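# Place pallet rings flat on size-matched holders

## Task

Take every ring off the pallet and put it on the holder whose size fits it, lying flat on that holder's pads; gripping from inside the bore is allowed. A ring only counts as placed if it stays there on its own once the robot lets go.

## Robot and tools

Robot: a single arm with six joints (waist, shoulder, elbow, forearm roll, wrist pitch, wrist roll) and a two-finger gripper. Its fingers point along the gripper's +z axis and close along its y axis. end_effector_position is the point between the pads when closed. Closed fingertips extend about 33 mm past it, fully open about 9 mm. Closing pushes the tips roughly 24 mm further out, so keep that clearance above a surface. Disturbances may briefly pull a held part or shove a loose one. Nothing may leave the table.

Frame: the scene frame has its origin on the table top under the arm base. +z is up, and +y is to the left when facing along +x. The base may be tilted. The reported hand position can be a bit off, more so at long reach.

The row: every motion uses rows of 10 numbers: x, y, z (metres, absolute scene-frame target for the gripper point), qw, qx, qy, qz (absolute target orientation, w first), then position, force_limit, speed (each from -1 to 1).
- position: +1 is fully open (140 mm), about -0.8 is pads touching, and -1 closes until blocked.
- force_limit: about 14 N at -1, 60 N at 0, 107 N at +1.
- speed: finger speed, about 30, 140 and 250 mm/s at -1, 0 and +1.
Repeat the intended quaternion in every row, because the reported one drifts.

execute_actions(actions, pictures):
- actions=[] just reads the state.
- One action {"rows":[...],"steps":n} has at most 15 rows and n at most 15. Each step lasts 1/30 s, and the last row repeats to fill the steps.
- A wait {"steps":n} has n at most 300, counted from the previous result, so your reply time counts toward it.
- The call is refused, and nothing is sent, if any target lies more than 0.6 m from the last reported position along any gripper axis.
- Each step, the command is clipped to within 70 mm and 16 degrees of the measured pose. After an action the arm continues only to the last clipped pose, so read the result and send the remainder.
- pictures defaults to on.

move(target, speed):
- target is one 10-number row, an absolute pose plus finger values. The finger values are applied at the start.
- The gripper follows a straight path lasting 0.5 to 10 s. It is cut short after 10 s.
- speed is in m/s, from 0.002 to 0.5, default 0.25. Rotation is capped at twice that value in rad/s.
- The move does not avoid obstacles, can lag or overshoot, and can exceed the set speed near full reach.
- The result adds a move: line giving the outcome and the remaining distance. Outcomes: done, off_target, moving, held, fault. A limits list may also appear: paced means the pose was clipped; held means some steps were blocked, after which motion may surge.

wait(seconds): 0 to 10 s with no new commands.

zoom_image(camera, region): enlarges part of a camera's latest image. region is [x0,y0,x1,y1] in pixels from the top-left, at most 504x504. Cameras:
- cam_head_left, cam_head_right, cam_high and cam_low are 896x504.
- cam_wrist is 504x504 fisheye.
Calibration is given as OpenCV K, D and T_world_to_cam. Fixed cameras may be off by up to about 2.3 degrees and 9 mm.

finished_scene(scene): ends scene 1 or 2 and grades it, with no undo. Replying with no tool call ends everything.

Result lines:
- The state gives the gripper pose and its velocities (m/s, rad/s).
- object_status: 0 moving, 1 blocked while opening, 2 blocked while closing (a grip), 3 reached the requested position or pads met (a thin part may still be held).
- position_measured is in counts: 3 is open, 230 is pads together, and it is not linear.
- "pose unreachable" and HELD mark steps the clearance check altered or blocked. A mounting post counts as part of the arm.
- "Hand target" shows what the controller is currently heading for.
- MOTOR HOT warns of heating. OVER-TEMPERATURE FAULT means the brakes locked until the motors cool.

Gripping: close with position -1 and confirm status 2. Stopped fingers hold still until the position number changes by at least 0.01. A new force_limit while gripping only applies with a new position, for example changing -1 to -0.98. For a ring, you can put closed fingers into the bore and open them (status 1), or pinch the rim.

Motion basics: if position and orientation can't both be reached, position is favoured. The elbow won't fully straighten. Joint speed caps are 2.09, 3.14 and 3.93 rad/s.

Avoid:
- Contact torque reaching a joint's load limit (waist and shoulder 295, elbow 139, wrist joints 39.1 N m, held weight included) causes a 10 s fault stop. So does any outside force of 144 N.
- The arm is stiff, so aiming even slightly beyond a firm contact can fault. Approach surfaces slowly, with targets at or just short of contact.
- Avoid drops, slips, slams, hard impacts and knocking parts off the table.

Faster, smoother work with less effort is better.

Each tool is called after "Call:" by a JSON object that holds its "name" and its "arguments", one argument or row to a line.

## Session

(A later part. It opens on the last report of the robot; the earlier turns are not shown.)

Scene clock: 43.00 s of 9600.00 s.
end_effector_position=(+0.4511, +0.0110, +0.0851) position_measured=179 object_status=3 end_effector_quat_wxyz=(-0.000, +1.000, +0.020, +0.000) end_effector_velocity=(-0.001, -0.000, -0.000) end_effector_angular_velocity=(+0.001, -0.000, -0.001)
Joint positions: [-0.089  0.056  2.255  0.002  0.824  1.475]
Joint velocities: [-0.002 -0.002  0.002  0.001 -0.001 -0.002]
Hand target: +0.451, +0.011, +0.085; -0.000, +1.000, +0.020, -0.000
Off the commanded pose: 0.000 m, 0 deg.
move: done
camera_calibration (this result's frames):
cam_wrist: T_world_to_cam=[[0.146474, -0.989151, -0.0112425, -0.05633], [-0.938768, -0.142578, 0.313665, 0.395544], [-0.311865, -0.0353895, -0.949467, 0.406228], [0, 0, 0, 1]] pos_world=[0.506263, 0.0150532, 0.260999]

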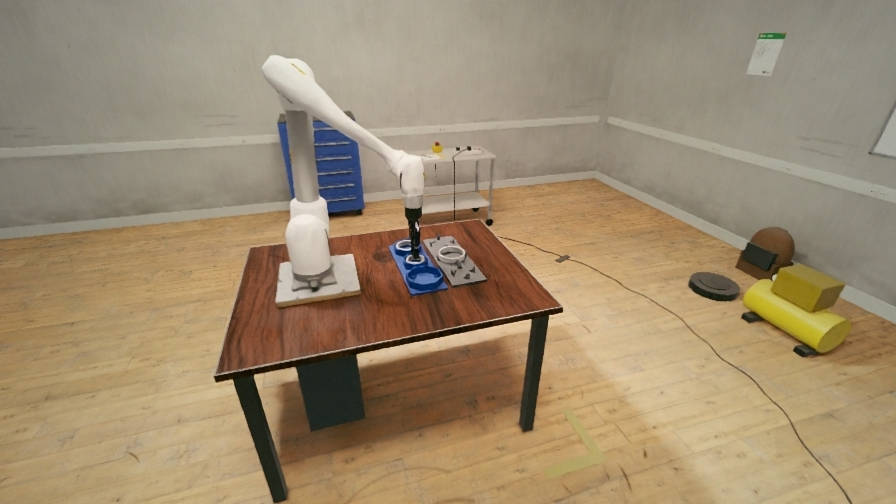

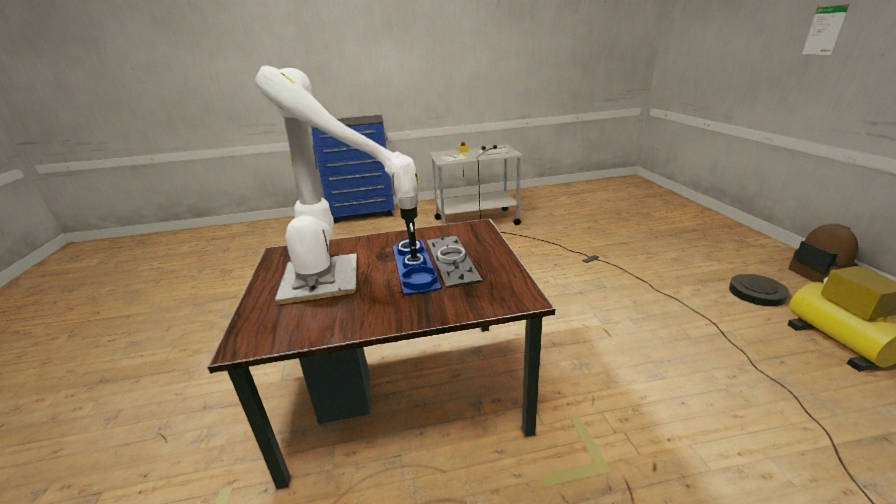

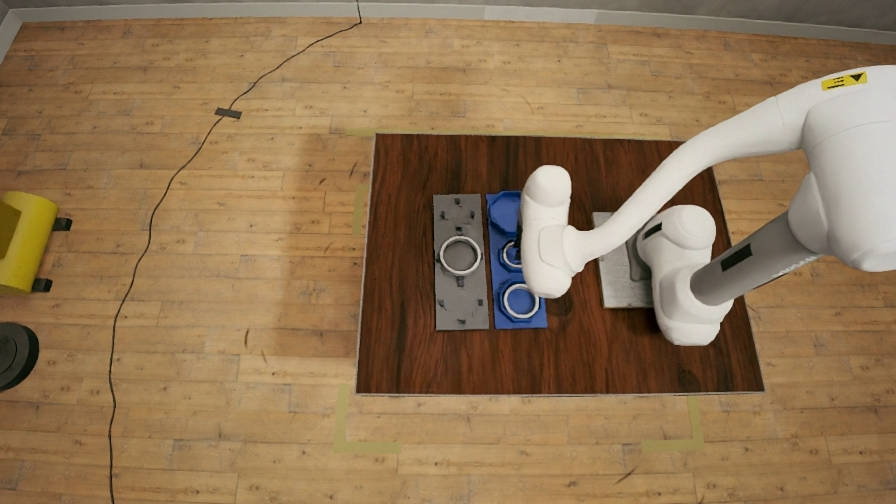

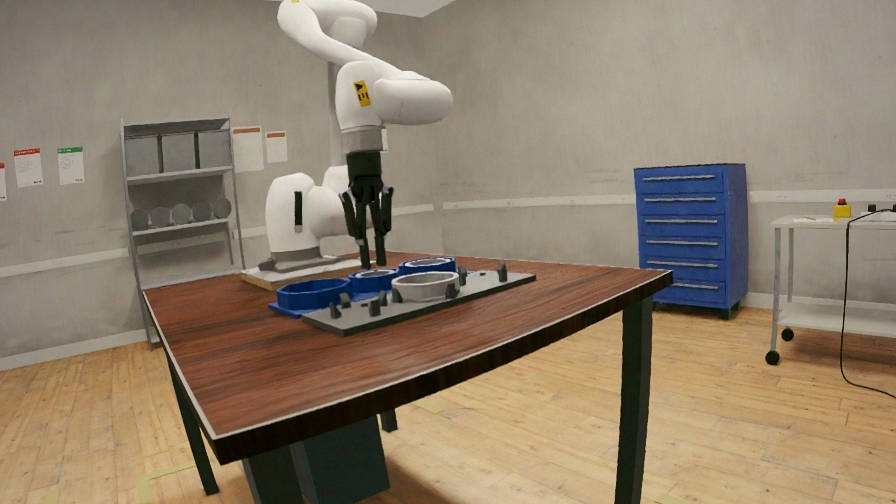

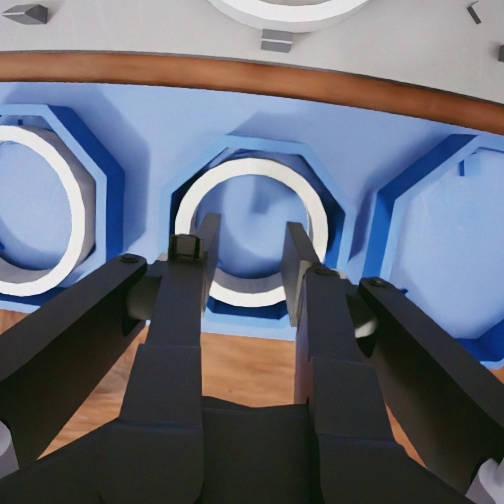

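Call:
{"name": "move", "arguments": {
  "target": [0.4495,0.0115,0.05,0,1,0.02,0,-0.4,0,0],
  "speed": 0.05
}}

Call:
{"name": "move", "arguments": {
  "target": [0.4495,0.0115,0.05,0,1,0.02,0,1,0.5,-0.8]
}}

Call:
{"name": "move", "arguments": {
  "target": [0.4495,0.0115,0.098,0,1,0.02,0,1,0.5,-0.8],
  "speed": 0.06
}}

Call:
{"name": "move", "arguments": {
  "target": [0.635,-0.134,0.098,0,1,0.02,0,1,0.5,-0.8],
  "speed": 0.17
}}

Call:
{"name": "move", "arguments": {
  "target": [0.635,-0.134,0.072,0,1,0.02,0,1,0.5,-0.8],
  "speed": 0.03
}}

Scene clock: 52.27 s of 9600.00 s.
end_effector_position=(+0.4495, +0.0115, +0.0501) position_measured=179 object_status=3 end_effector_quat_wxyz=(-0.000, +1.000, +0.020, +0.000) end_effector_velocity=(+0.000, +0.001, -0.001) end_effector_angular_velocity=(+0.001, -0.002, -0.001)
Joint positions: [-0.088  0.106  2.287  0.003  0.742  1.476]
Joint velocities: [ 0.001  0.002  0.001  0.002 -0.005  0.001]
Hand target: +0.449, +0.012, +0.050; -0.000, +1.000, +0.020, +0.000
Off the commanded pose: 0.000 m, 0 deg.
After step 90, 5.23 s passed at rest.
move: done
camera_calibration (this result's frames):
cam_wrist: T_world_to_cam=[[0.146482, -0.989149, -0.011252, -0.0559684], [-0.938766, -0.142589, 0.313668, 0.405058], [-0.311869, -0.0353837, -0.949466, 0.372495], [0, 0, 0, 1]] pos_world=[0.504623, 0.0155759, 0.225988]

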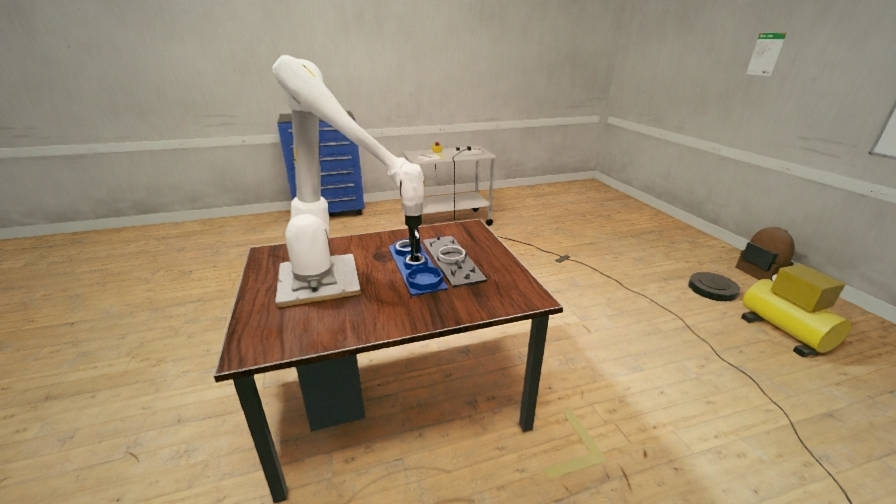

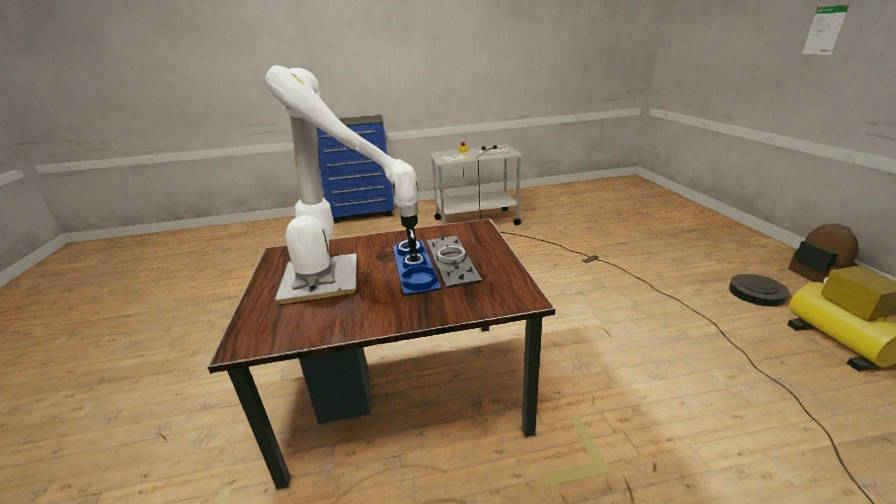

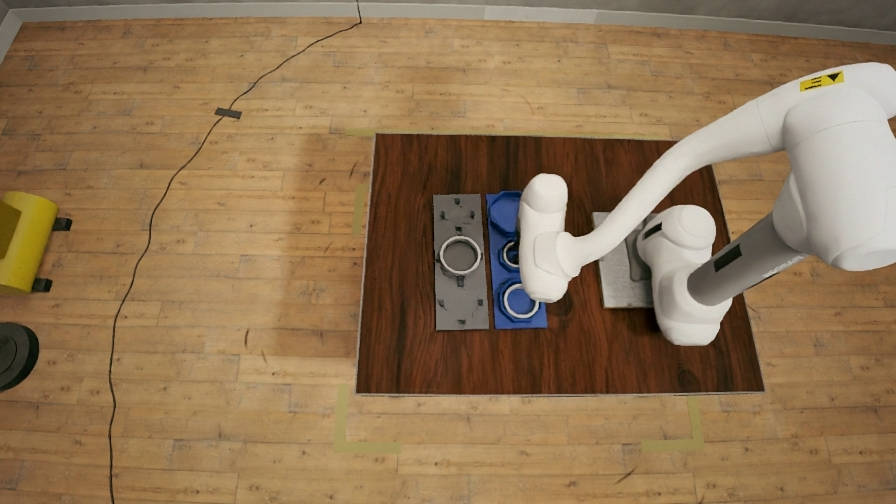

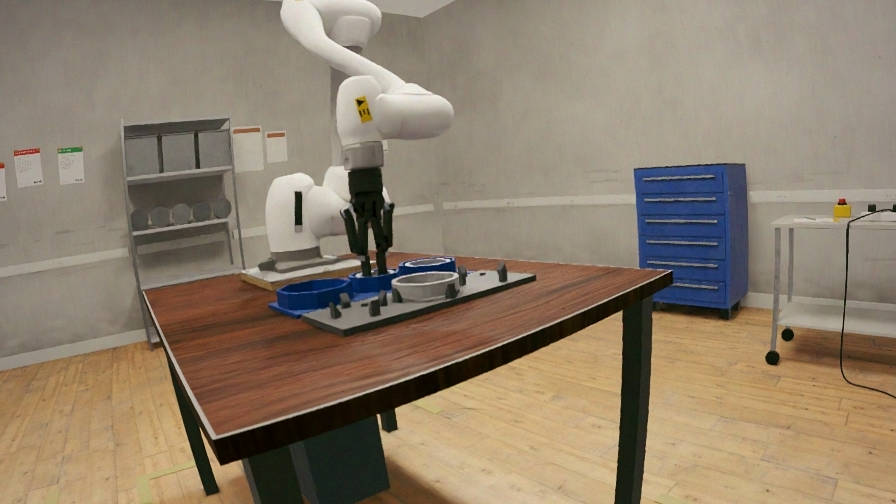

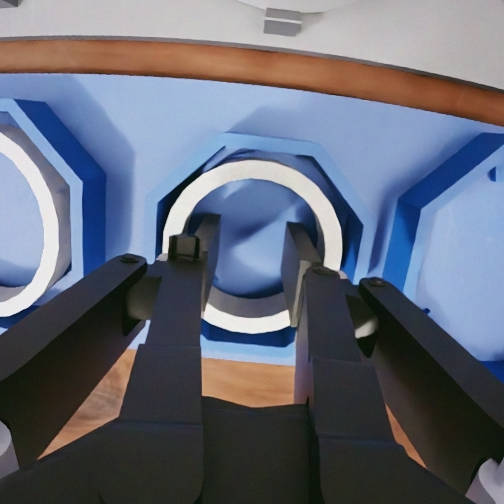

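Scene clock: 52.97 s of 9600.00 s.
end_effector_position=(+0.4495, +0.0115, +0.0500) position_measured=148 object_status=1 end_effector_quat_wxyz=(-0.000, +1.000, +0.020, -0.000) end_effector_velocity=(+0.001, +0.000, +0.001) end_effector_angular_velocity=(-0.000, -0.003, -0.000)
Joint positions: [-0.088  0.106  2.287  0.003  0.742  1.476]
Joint velocities: [ 0.    -0.001 -0.     0.    -0.001  0.   ]
Hand target: +0.449, +0.012, +0.050; -0.000, +1.000, +0.020, +0.000
Off the commanded pose: 0.000 m, 0 deg.
move: done
camera_calibration (this result's frames):
cam_wrist: T_world_to_cam=[[0.146409, -0.98916, -0.0112694, -0.0559291], [-0.938763, -0.142523, 0.313705, 0.405088], [-0.311911, -0.0353499, -0.949454, 0.372418], [0, 0, 0, 1]] pos_world=[0.504631, 0.0155767, 0.225885]

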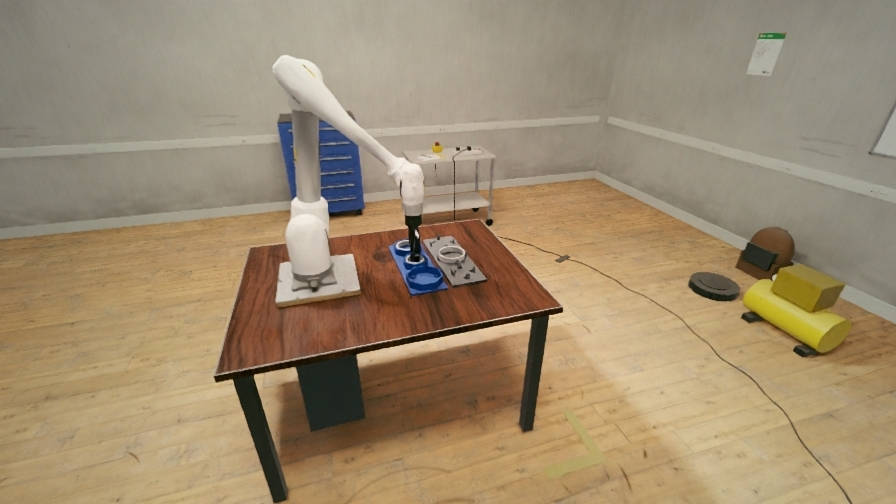

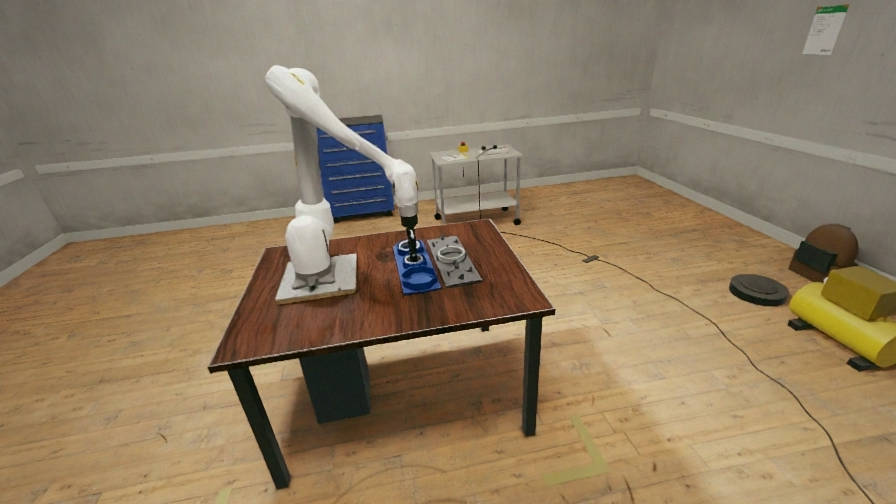

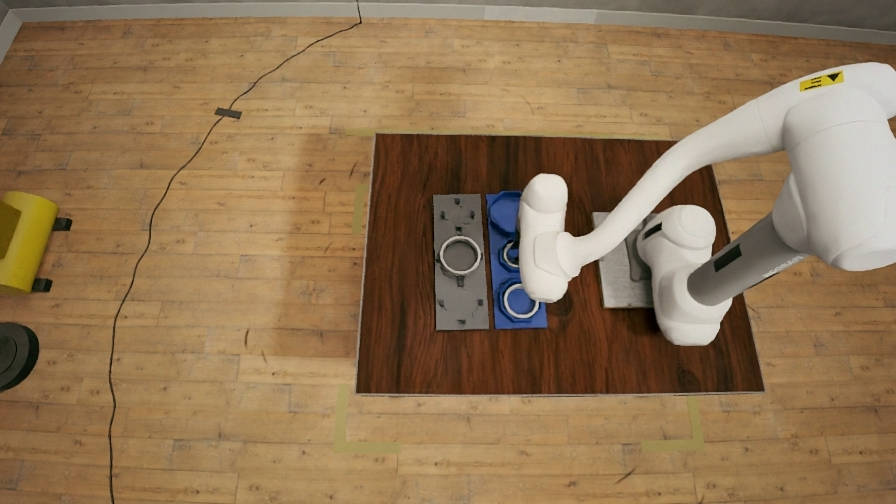

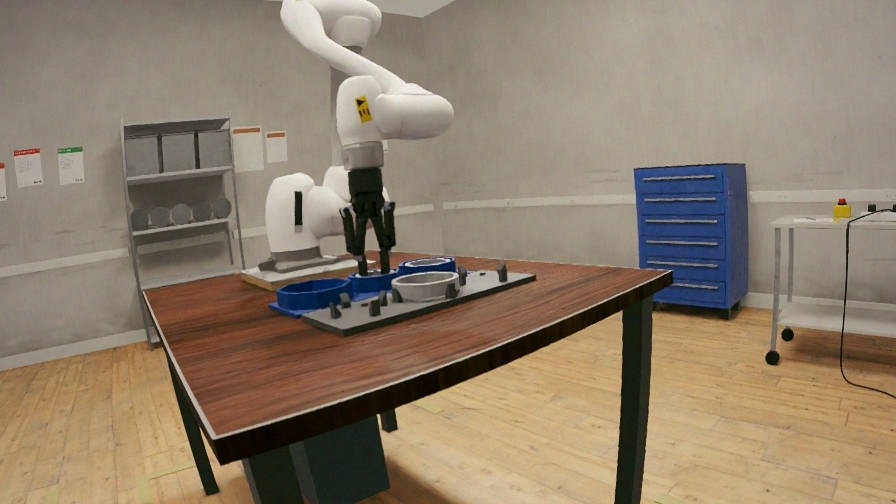

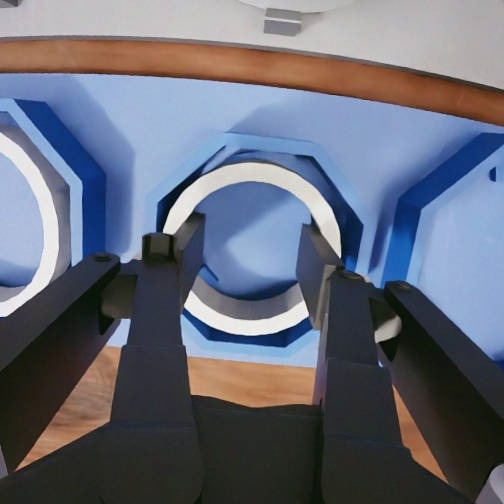

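Scene clock: 54.10 s of 9600.00 s.
end_effector_position=(+0.4495, +0.0115, +0.0979) position_measured=148 object_status=1 end_effector_quat_wxyz=(+0.000, +1.000, +0.020, -0.000) end_effector_velocity=(+0.000, -0.000, +0.001) end_effector_angular_velocity=(-0.000, +0.000, -0.001)
Joint positions: [-0.088  0.035  2.246  0.002  0.853  1.477]
Joint velocities: [-0.001 -0.001 -0.001 -0.     0.002  0.   ]
Hand target: +0.450, +0.011, +0.098; +0.000, +1.000, +0.020, -0.000
Off the commanded pose: 0.000 m, 0 deg.
move: done
camera_calibration (this result's frames):
cam_wrist: T_world_to_cam=[[0.146415, -0.98916, -0.0111802, -0.0554368], [-0.93876, -0.142501, 0.313724, 0.390091], [-0.311917, -0.0354384, -0.949448, 0.417908], [0, 0, 0, 1]] pos_world=[0.504672, 0.0155624, 0.273781]

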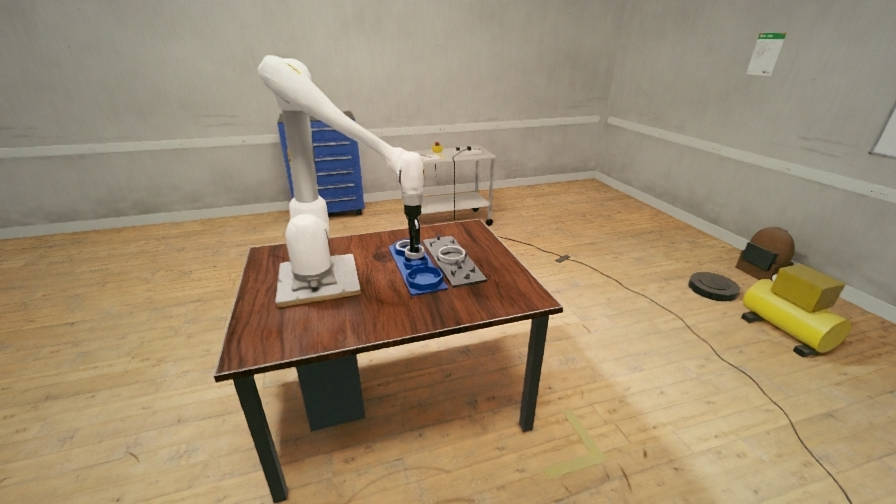

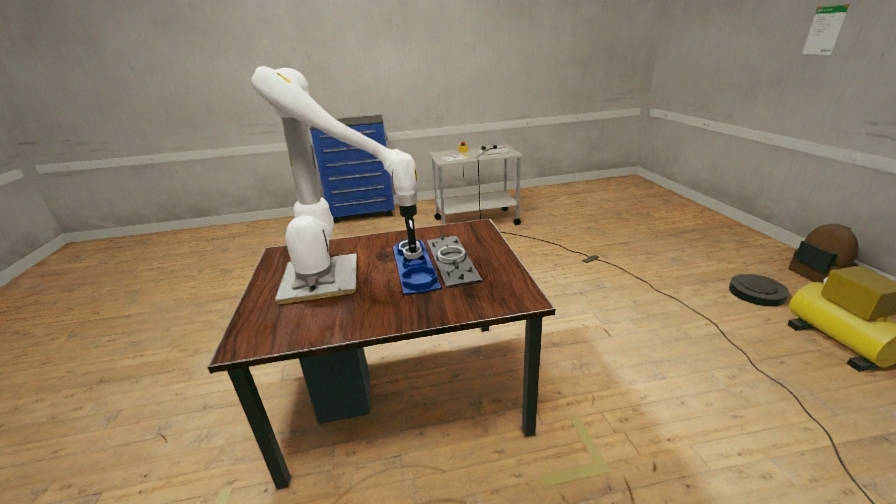

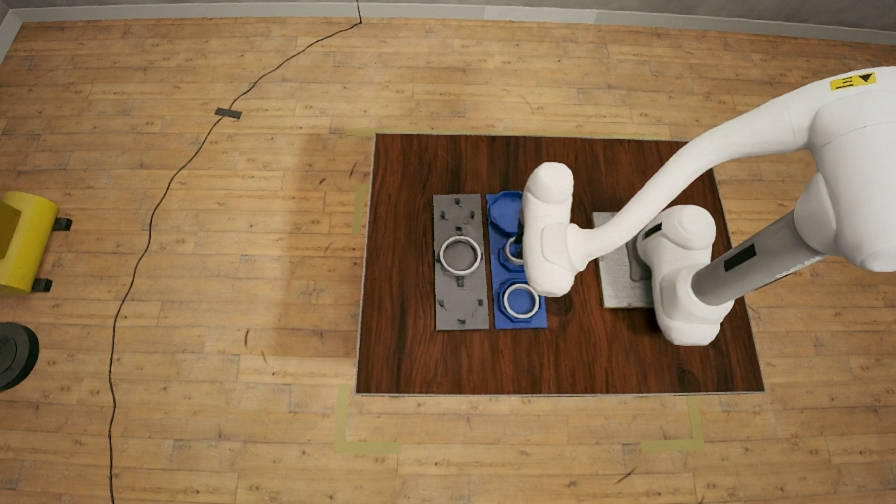

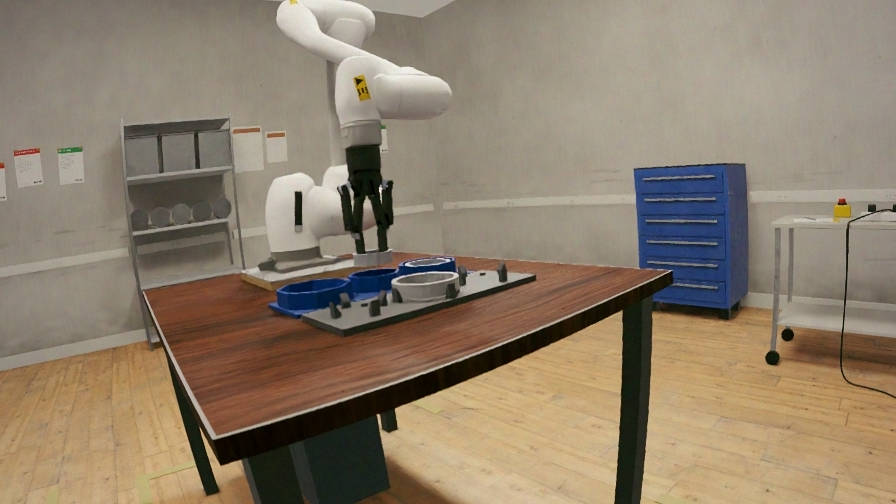

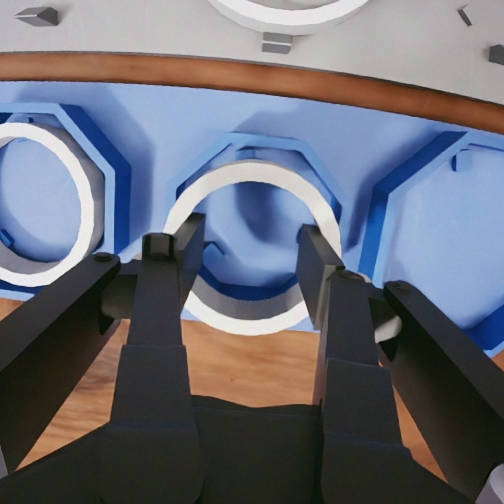

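Scene clock: 55.93 s of 9600.00 s.
end_effector_position=(+0.6349, -0.1340, +0.0979) position_measured=148 object_status=1 end_effector_quat_wxyz=(+0.000, +1.000, +0.020, -0.000) end_effector_velocity=(+0.001, -0.001, -0.001) end_effector_angular_velocity=(-0.001, -0.001, +0.000)
Joint positions: [-0.298  0.321  1.886  0.004  0.928  1.265]
Joint velocities: [-0.001  0.003 -0.002 -0.001 -0.002 -0.   ]
Hand target: +0.635, -0.134, +0.098; +0.000, +1.000, +0.020, -0.000
Off the commanded pose: 0.000 m, 0 deg.
move: done
camera_calibration (this result's frames):
cam_wrist: T_world_to_cam=[[0.146426, -0.989158, -0.0112177, -0.226442], [-0.93874, -0.142521, 0.313775, 0.543372], [-0.311972, -0.0354142, -0.949431, 0.470592], [0, 0, 0, 1]] pos_world=[0.690054, -0.12988, 0.273758]

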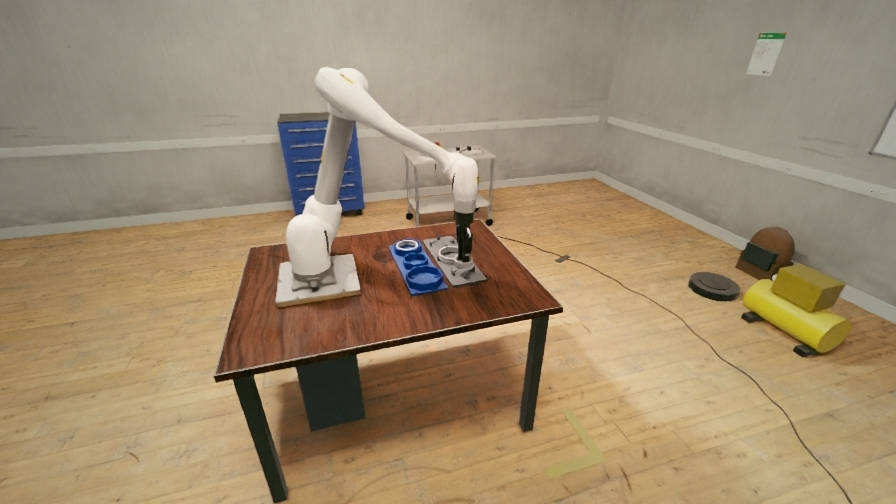

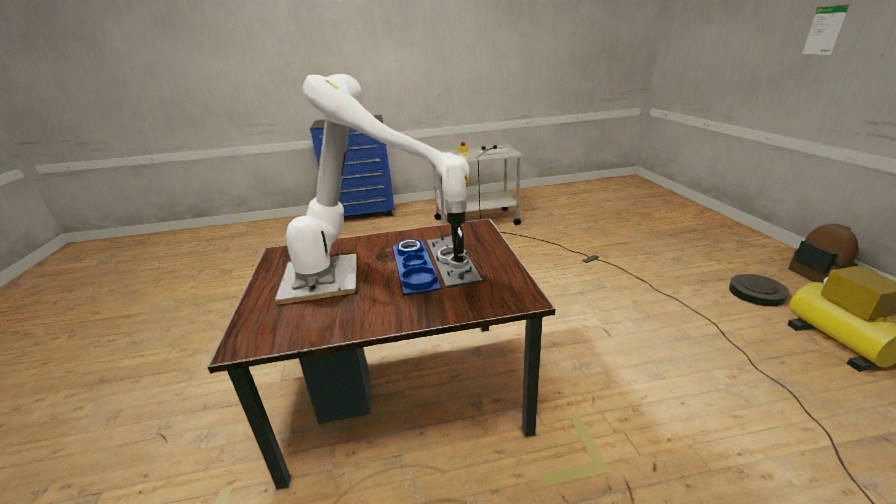

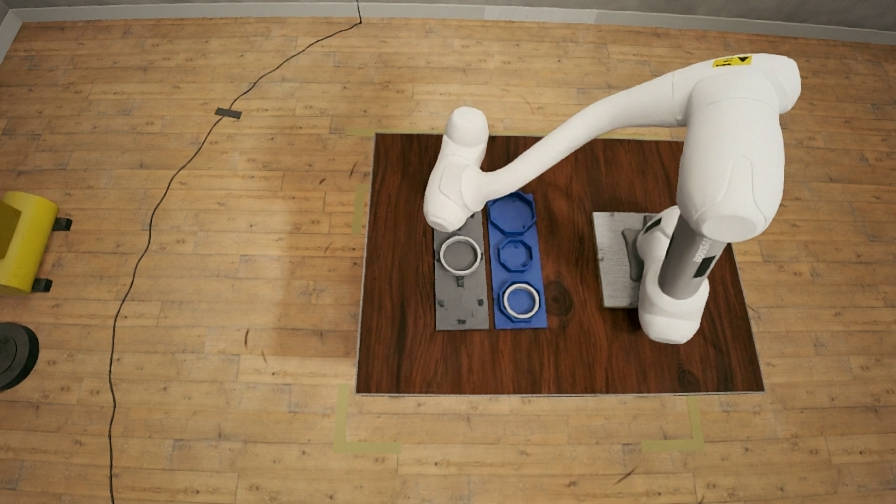

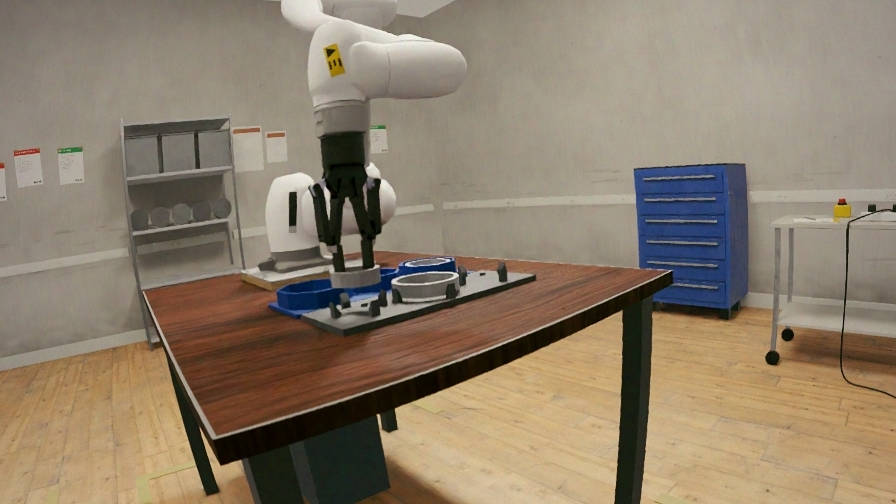

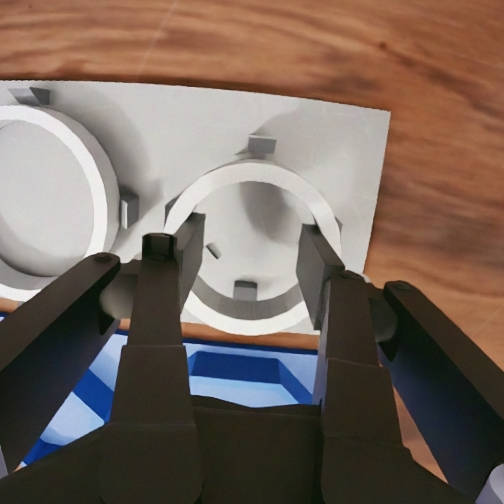

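Scene clock: 57.10 s of 9600.00 s.
end_effector_position=(+0.6350, -0.1340, +0.0721) position_measured=148 object_status=1 end_effector_quat_wxyz=(-0.000, +1.000, +0.020, +0.000) end_effector_velocity=(-0.000, +0.002, -0.001) end_effector_angular_velocity=(+0.001, +0.001, +0.002)
Joint positions: [-0.298  0.349  1.905  0.004  0.882  1.265]
Joint velocities: [ 0.002  0.001  0.001  0.001 -0.001 -0.001]
Hand target: +0.635, -0.134, +0.072; -0.000, +1.000, +0.020, +0.000
Off the commanded pose: 0.000 m, 0 deg.
move: done
camera_calibration (this result's frames):
cam_wrist: T_world_to_cam=[[0.14642, -0.989159, -0.0112315, -0.226811], [-0.938773, -0.142524, 0.313675, 0.551561], [-0.311875, -0.0353845, -0.949464, 0.44608], [0, 0, 0, 1]] pos_world=[0.690121, -0.129958, 0.247979]

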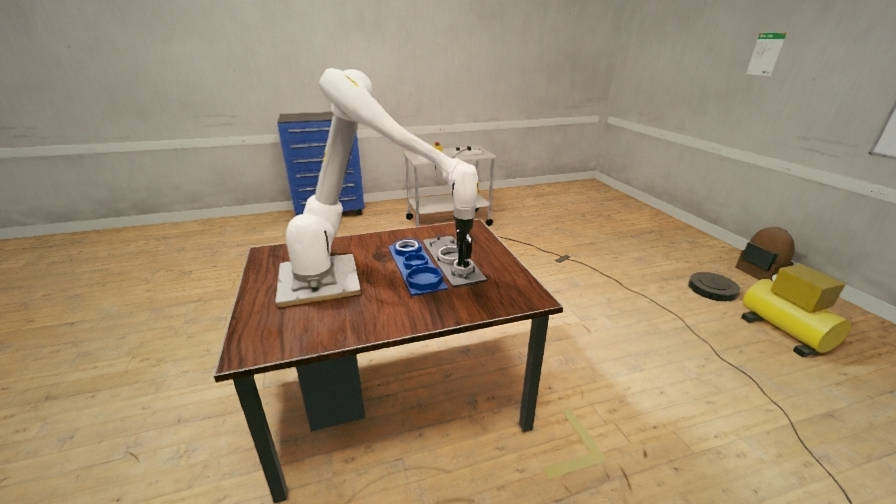

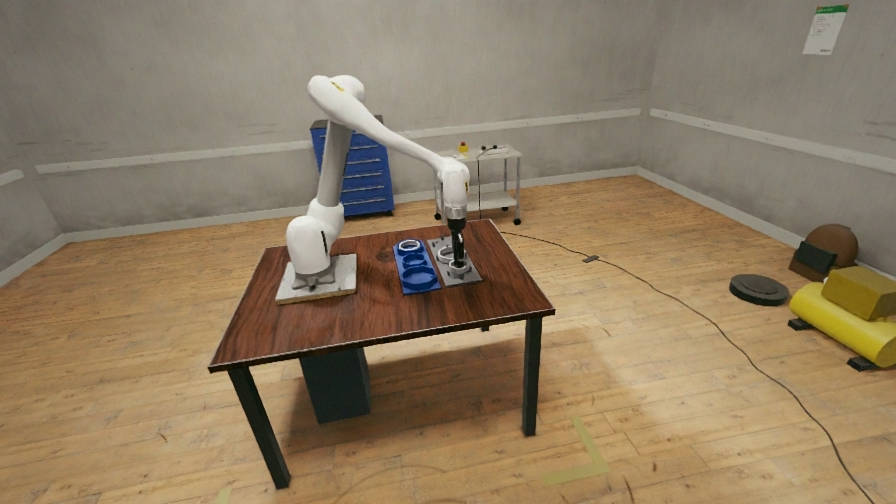

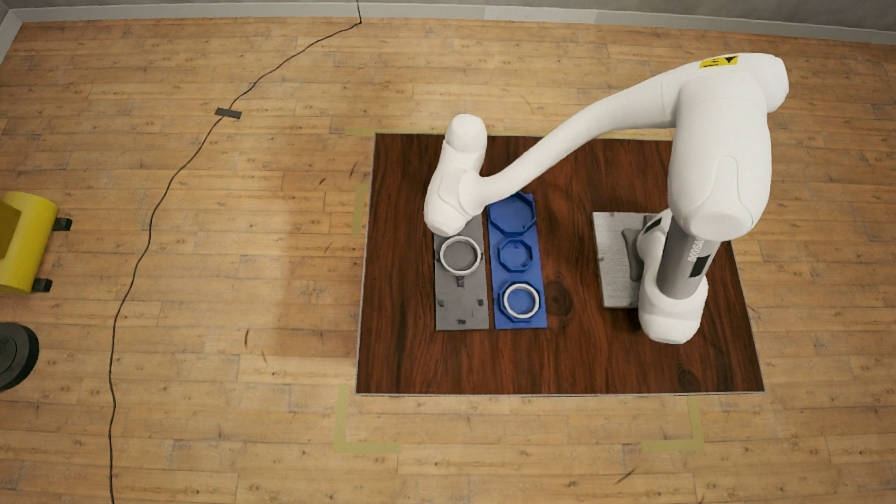

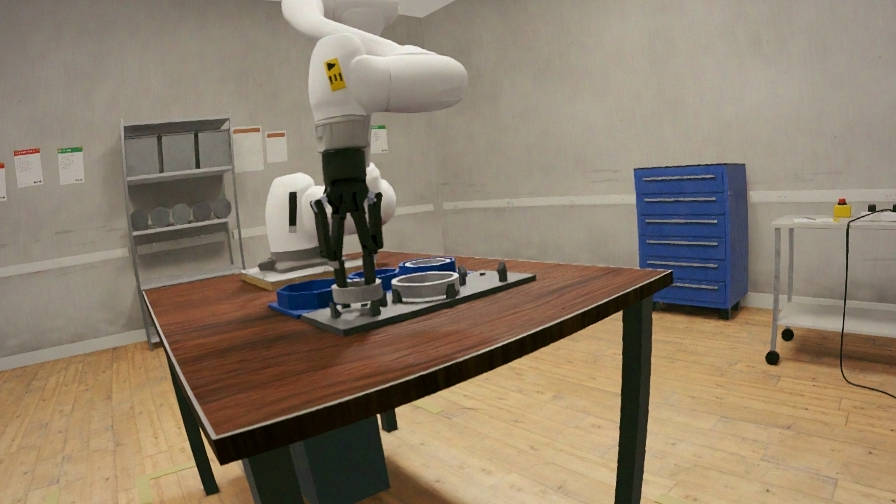

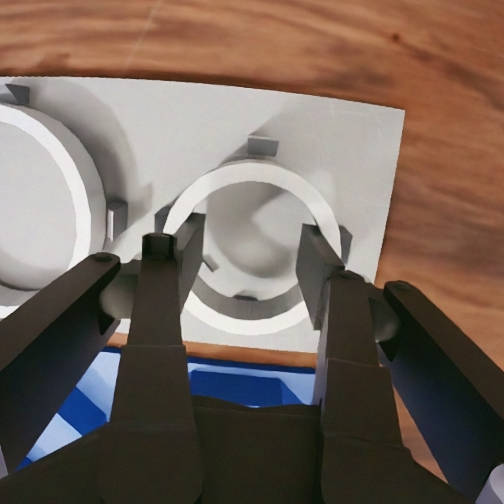

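Call:
{"name": "move", "arguments": {
  "target": [0.6365,-0.1345,0.06,0,1,0.02,0,1,0.5,-0.8],
  "speed": 0.015
}}

Scene clock: 60.73 s of 9600.00 s.
end_effector_position=(+0.6365, -0.1344, +0.0601) position_measured=148 object_status=1 end_effector_quat_wxyz=(-0.000, +1.000, +0.020, +0.000) end_effector_velocity=(-0.000, +0.001, -0.002) end_effector_angular_velocity=(-0.000, +0.003, +0.001)
Joint positions: [-0.298  0.364  1.91   0.004  0.862  1.265]
Joint velocities: [ 0.001  0.003  0.    -0.001 -0.001  0.001]
Hand target: +0.636, -0.134, +0.060; -0.000, +1.000, +0.020, +0.000
Off the commanded pose: 0.000 m, 0 deg.
move: done
camera_calibration (this result's frames):
cam_wrist: T_world_to_cam=[[0.146543, -0.989141, -0.0112264, -0.227654], [-0.938753, -0.142638, 0.313683, 0.556654], [-0.311878, -0.0354293, -0.949461, 0.435152], [0, 0, 0, 1]] pos_world=[0.691636, -0.130364, 0.235991]

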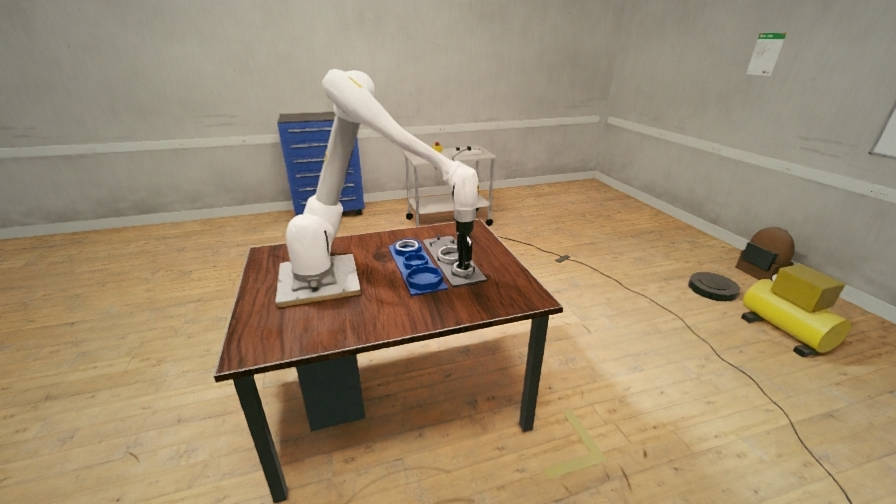

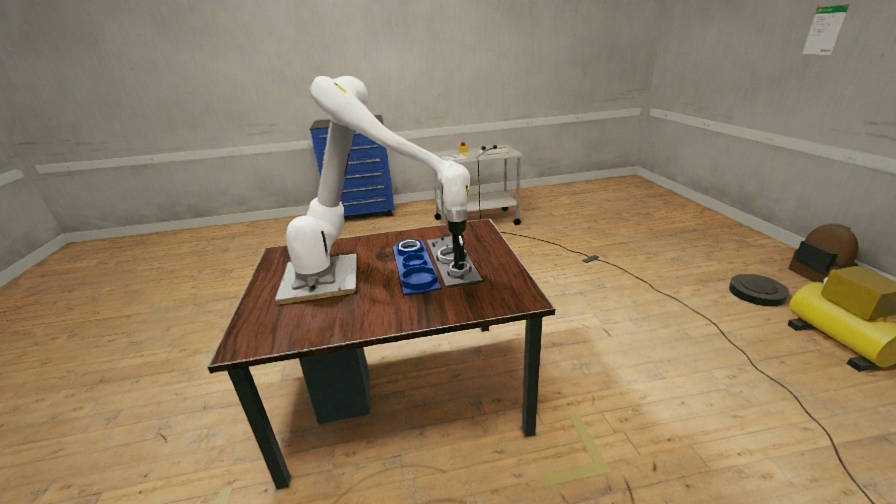

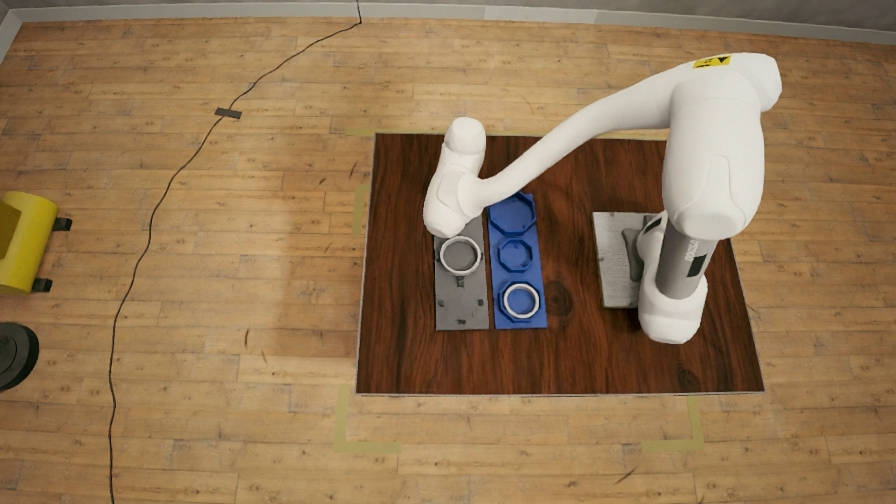

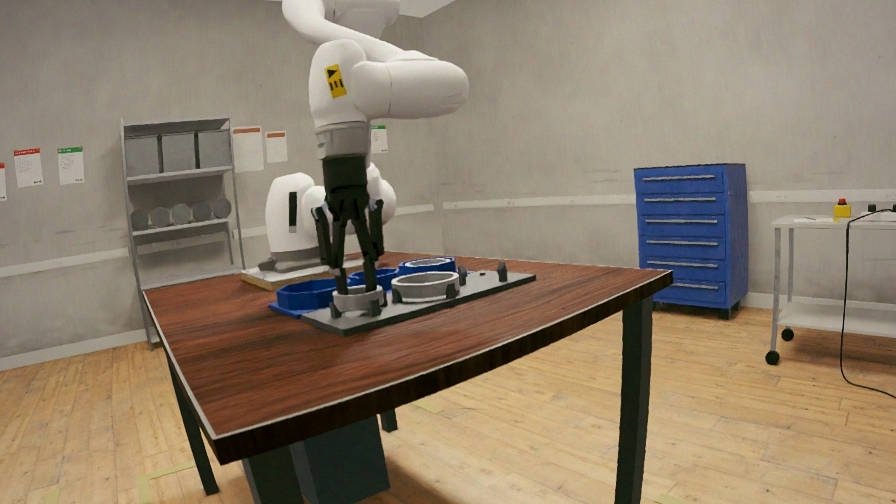

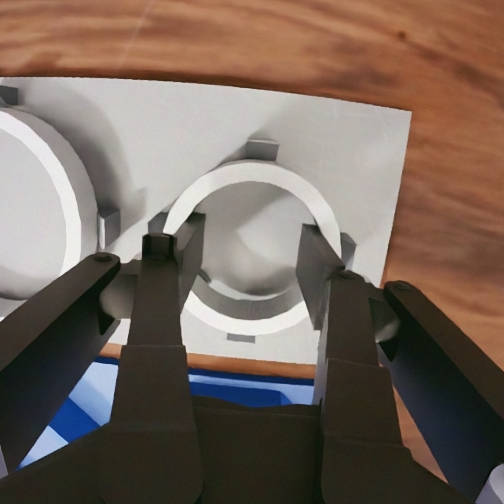

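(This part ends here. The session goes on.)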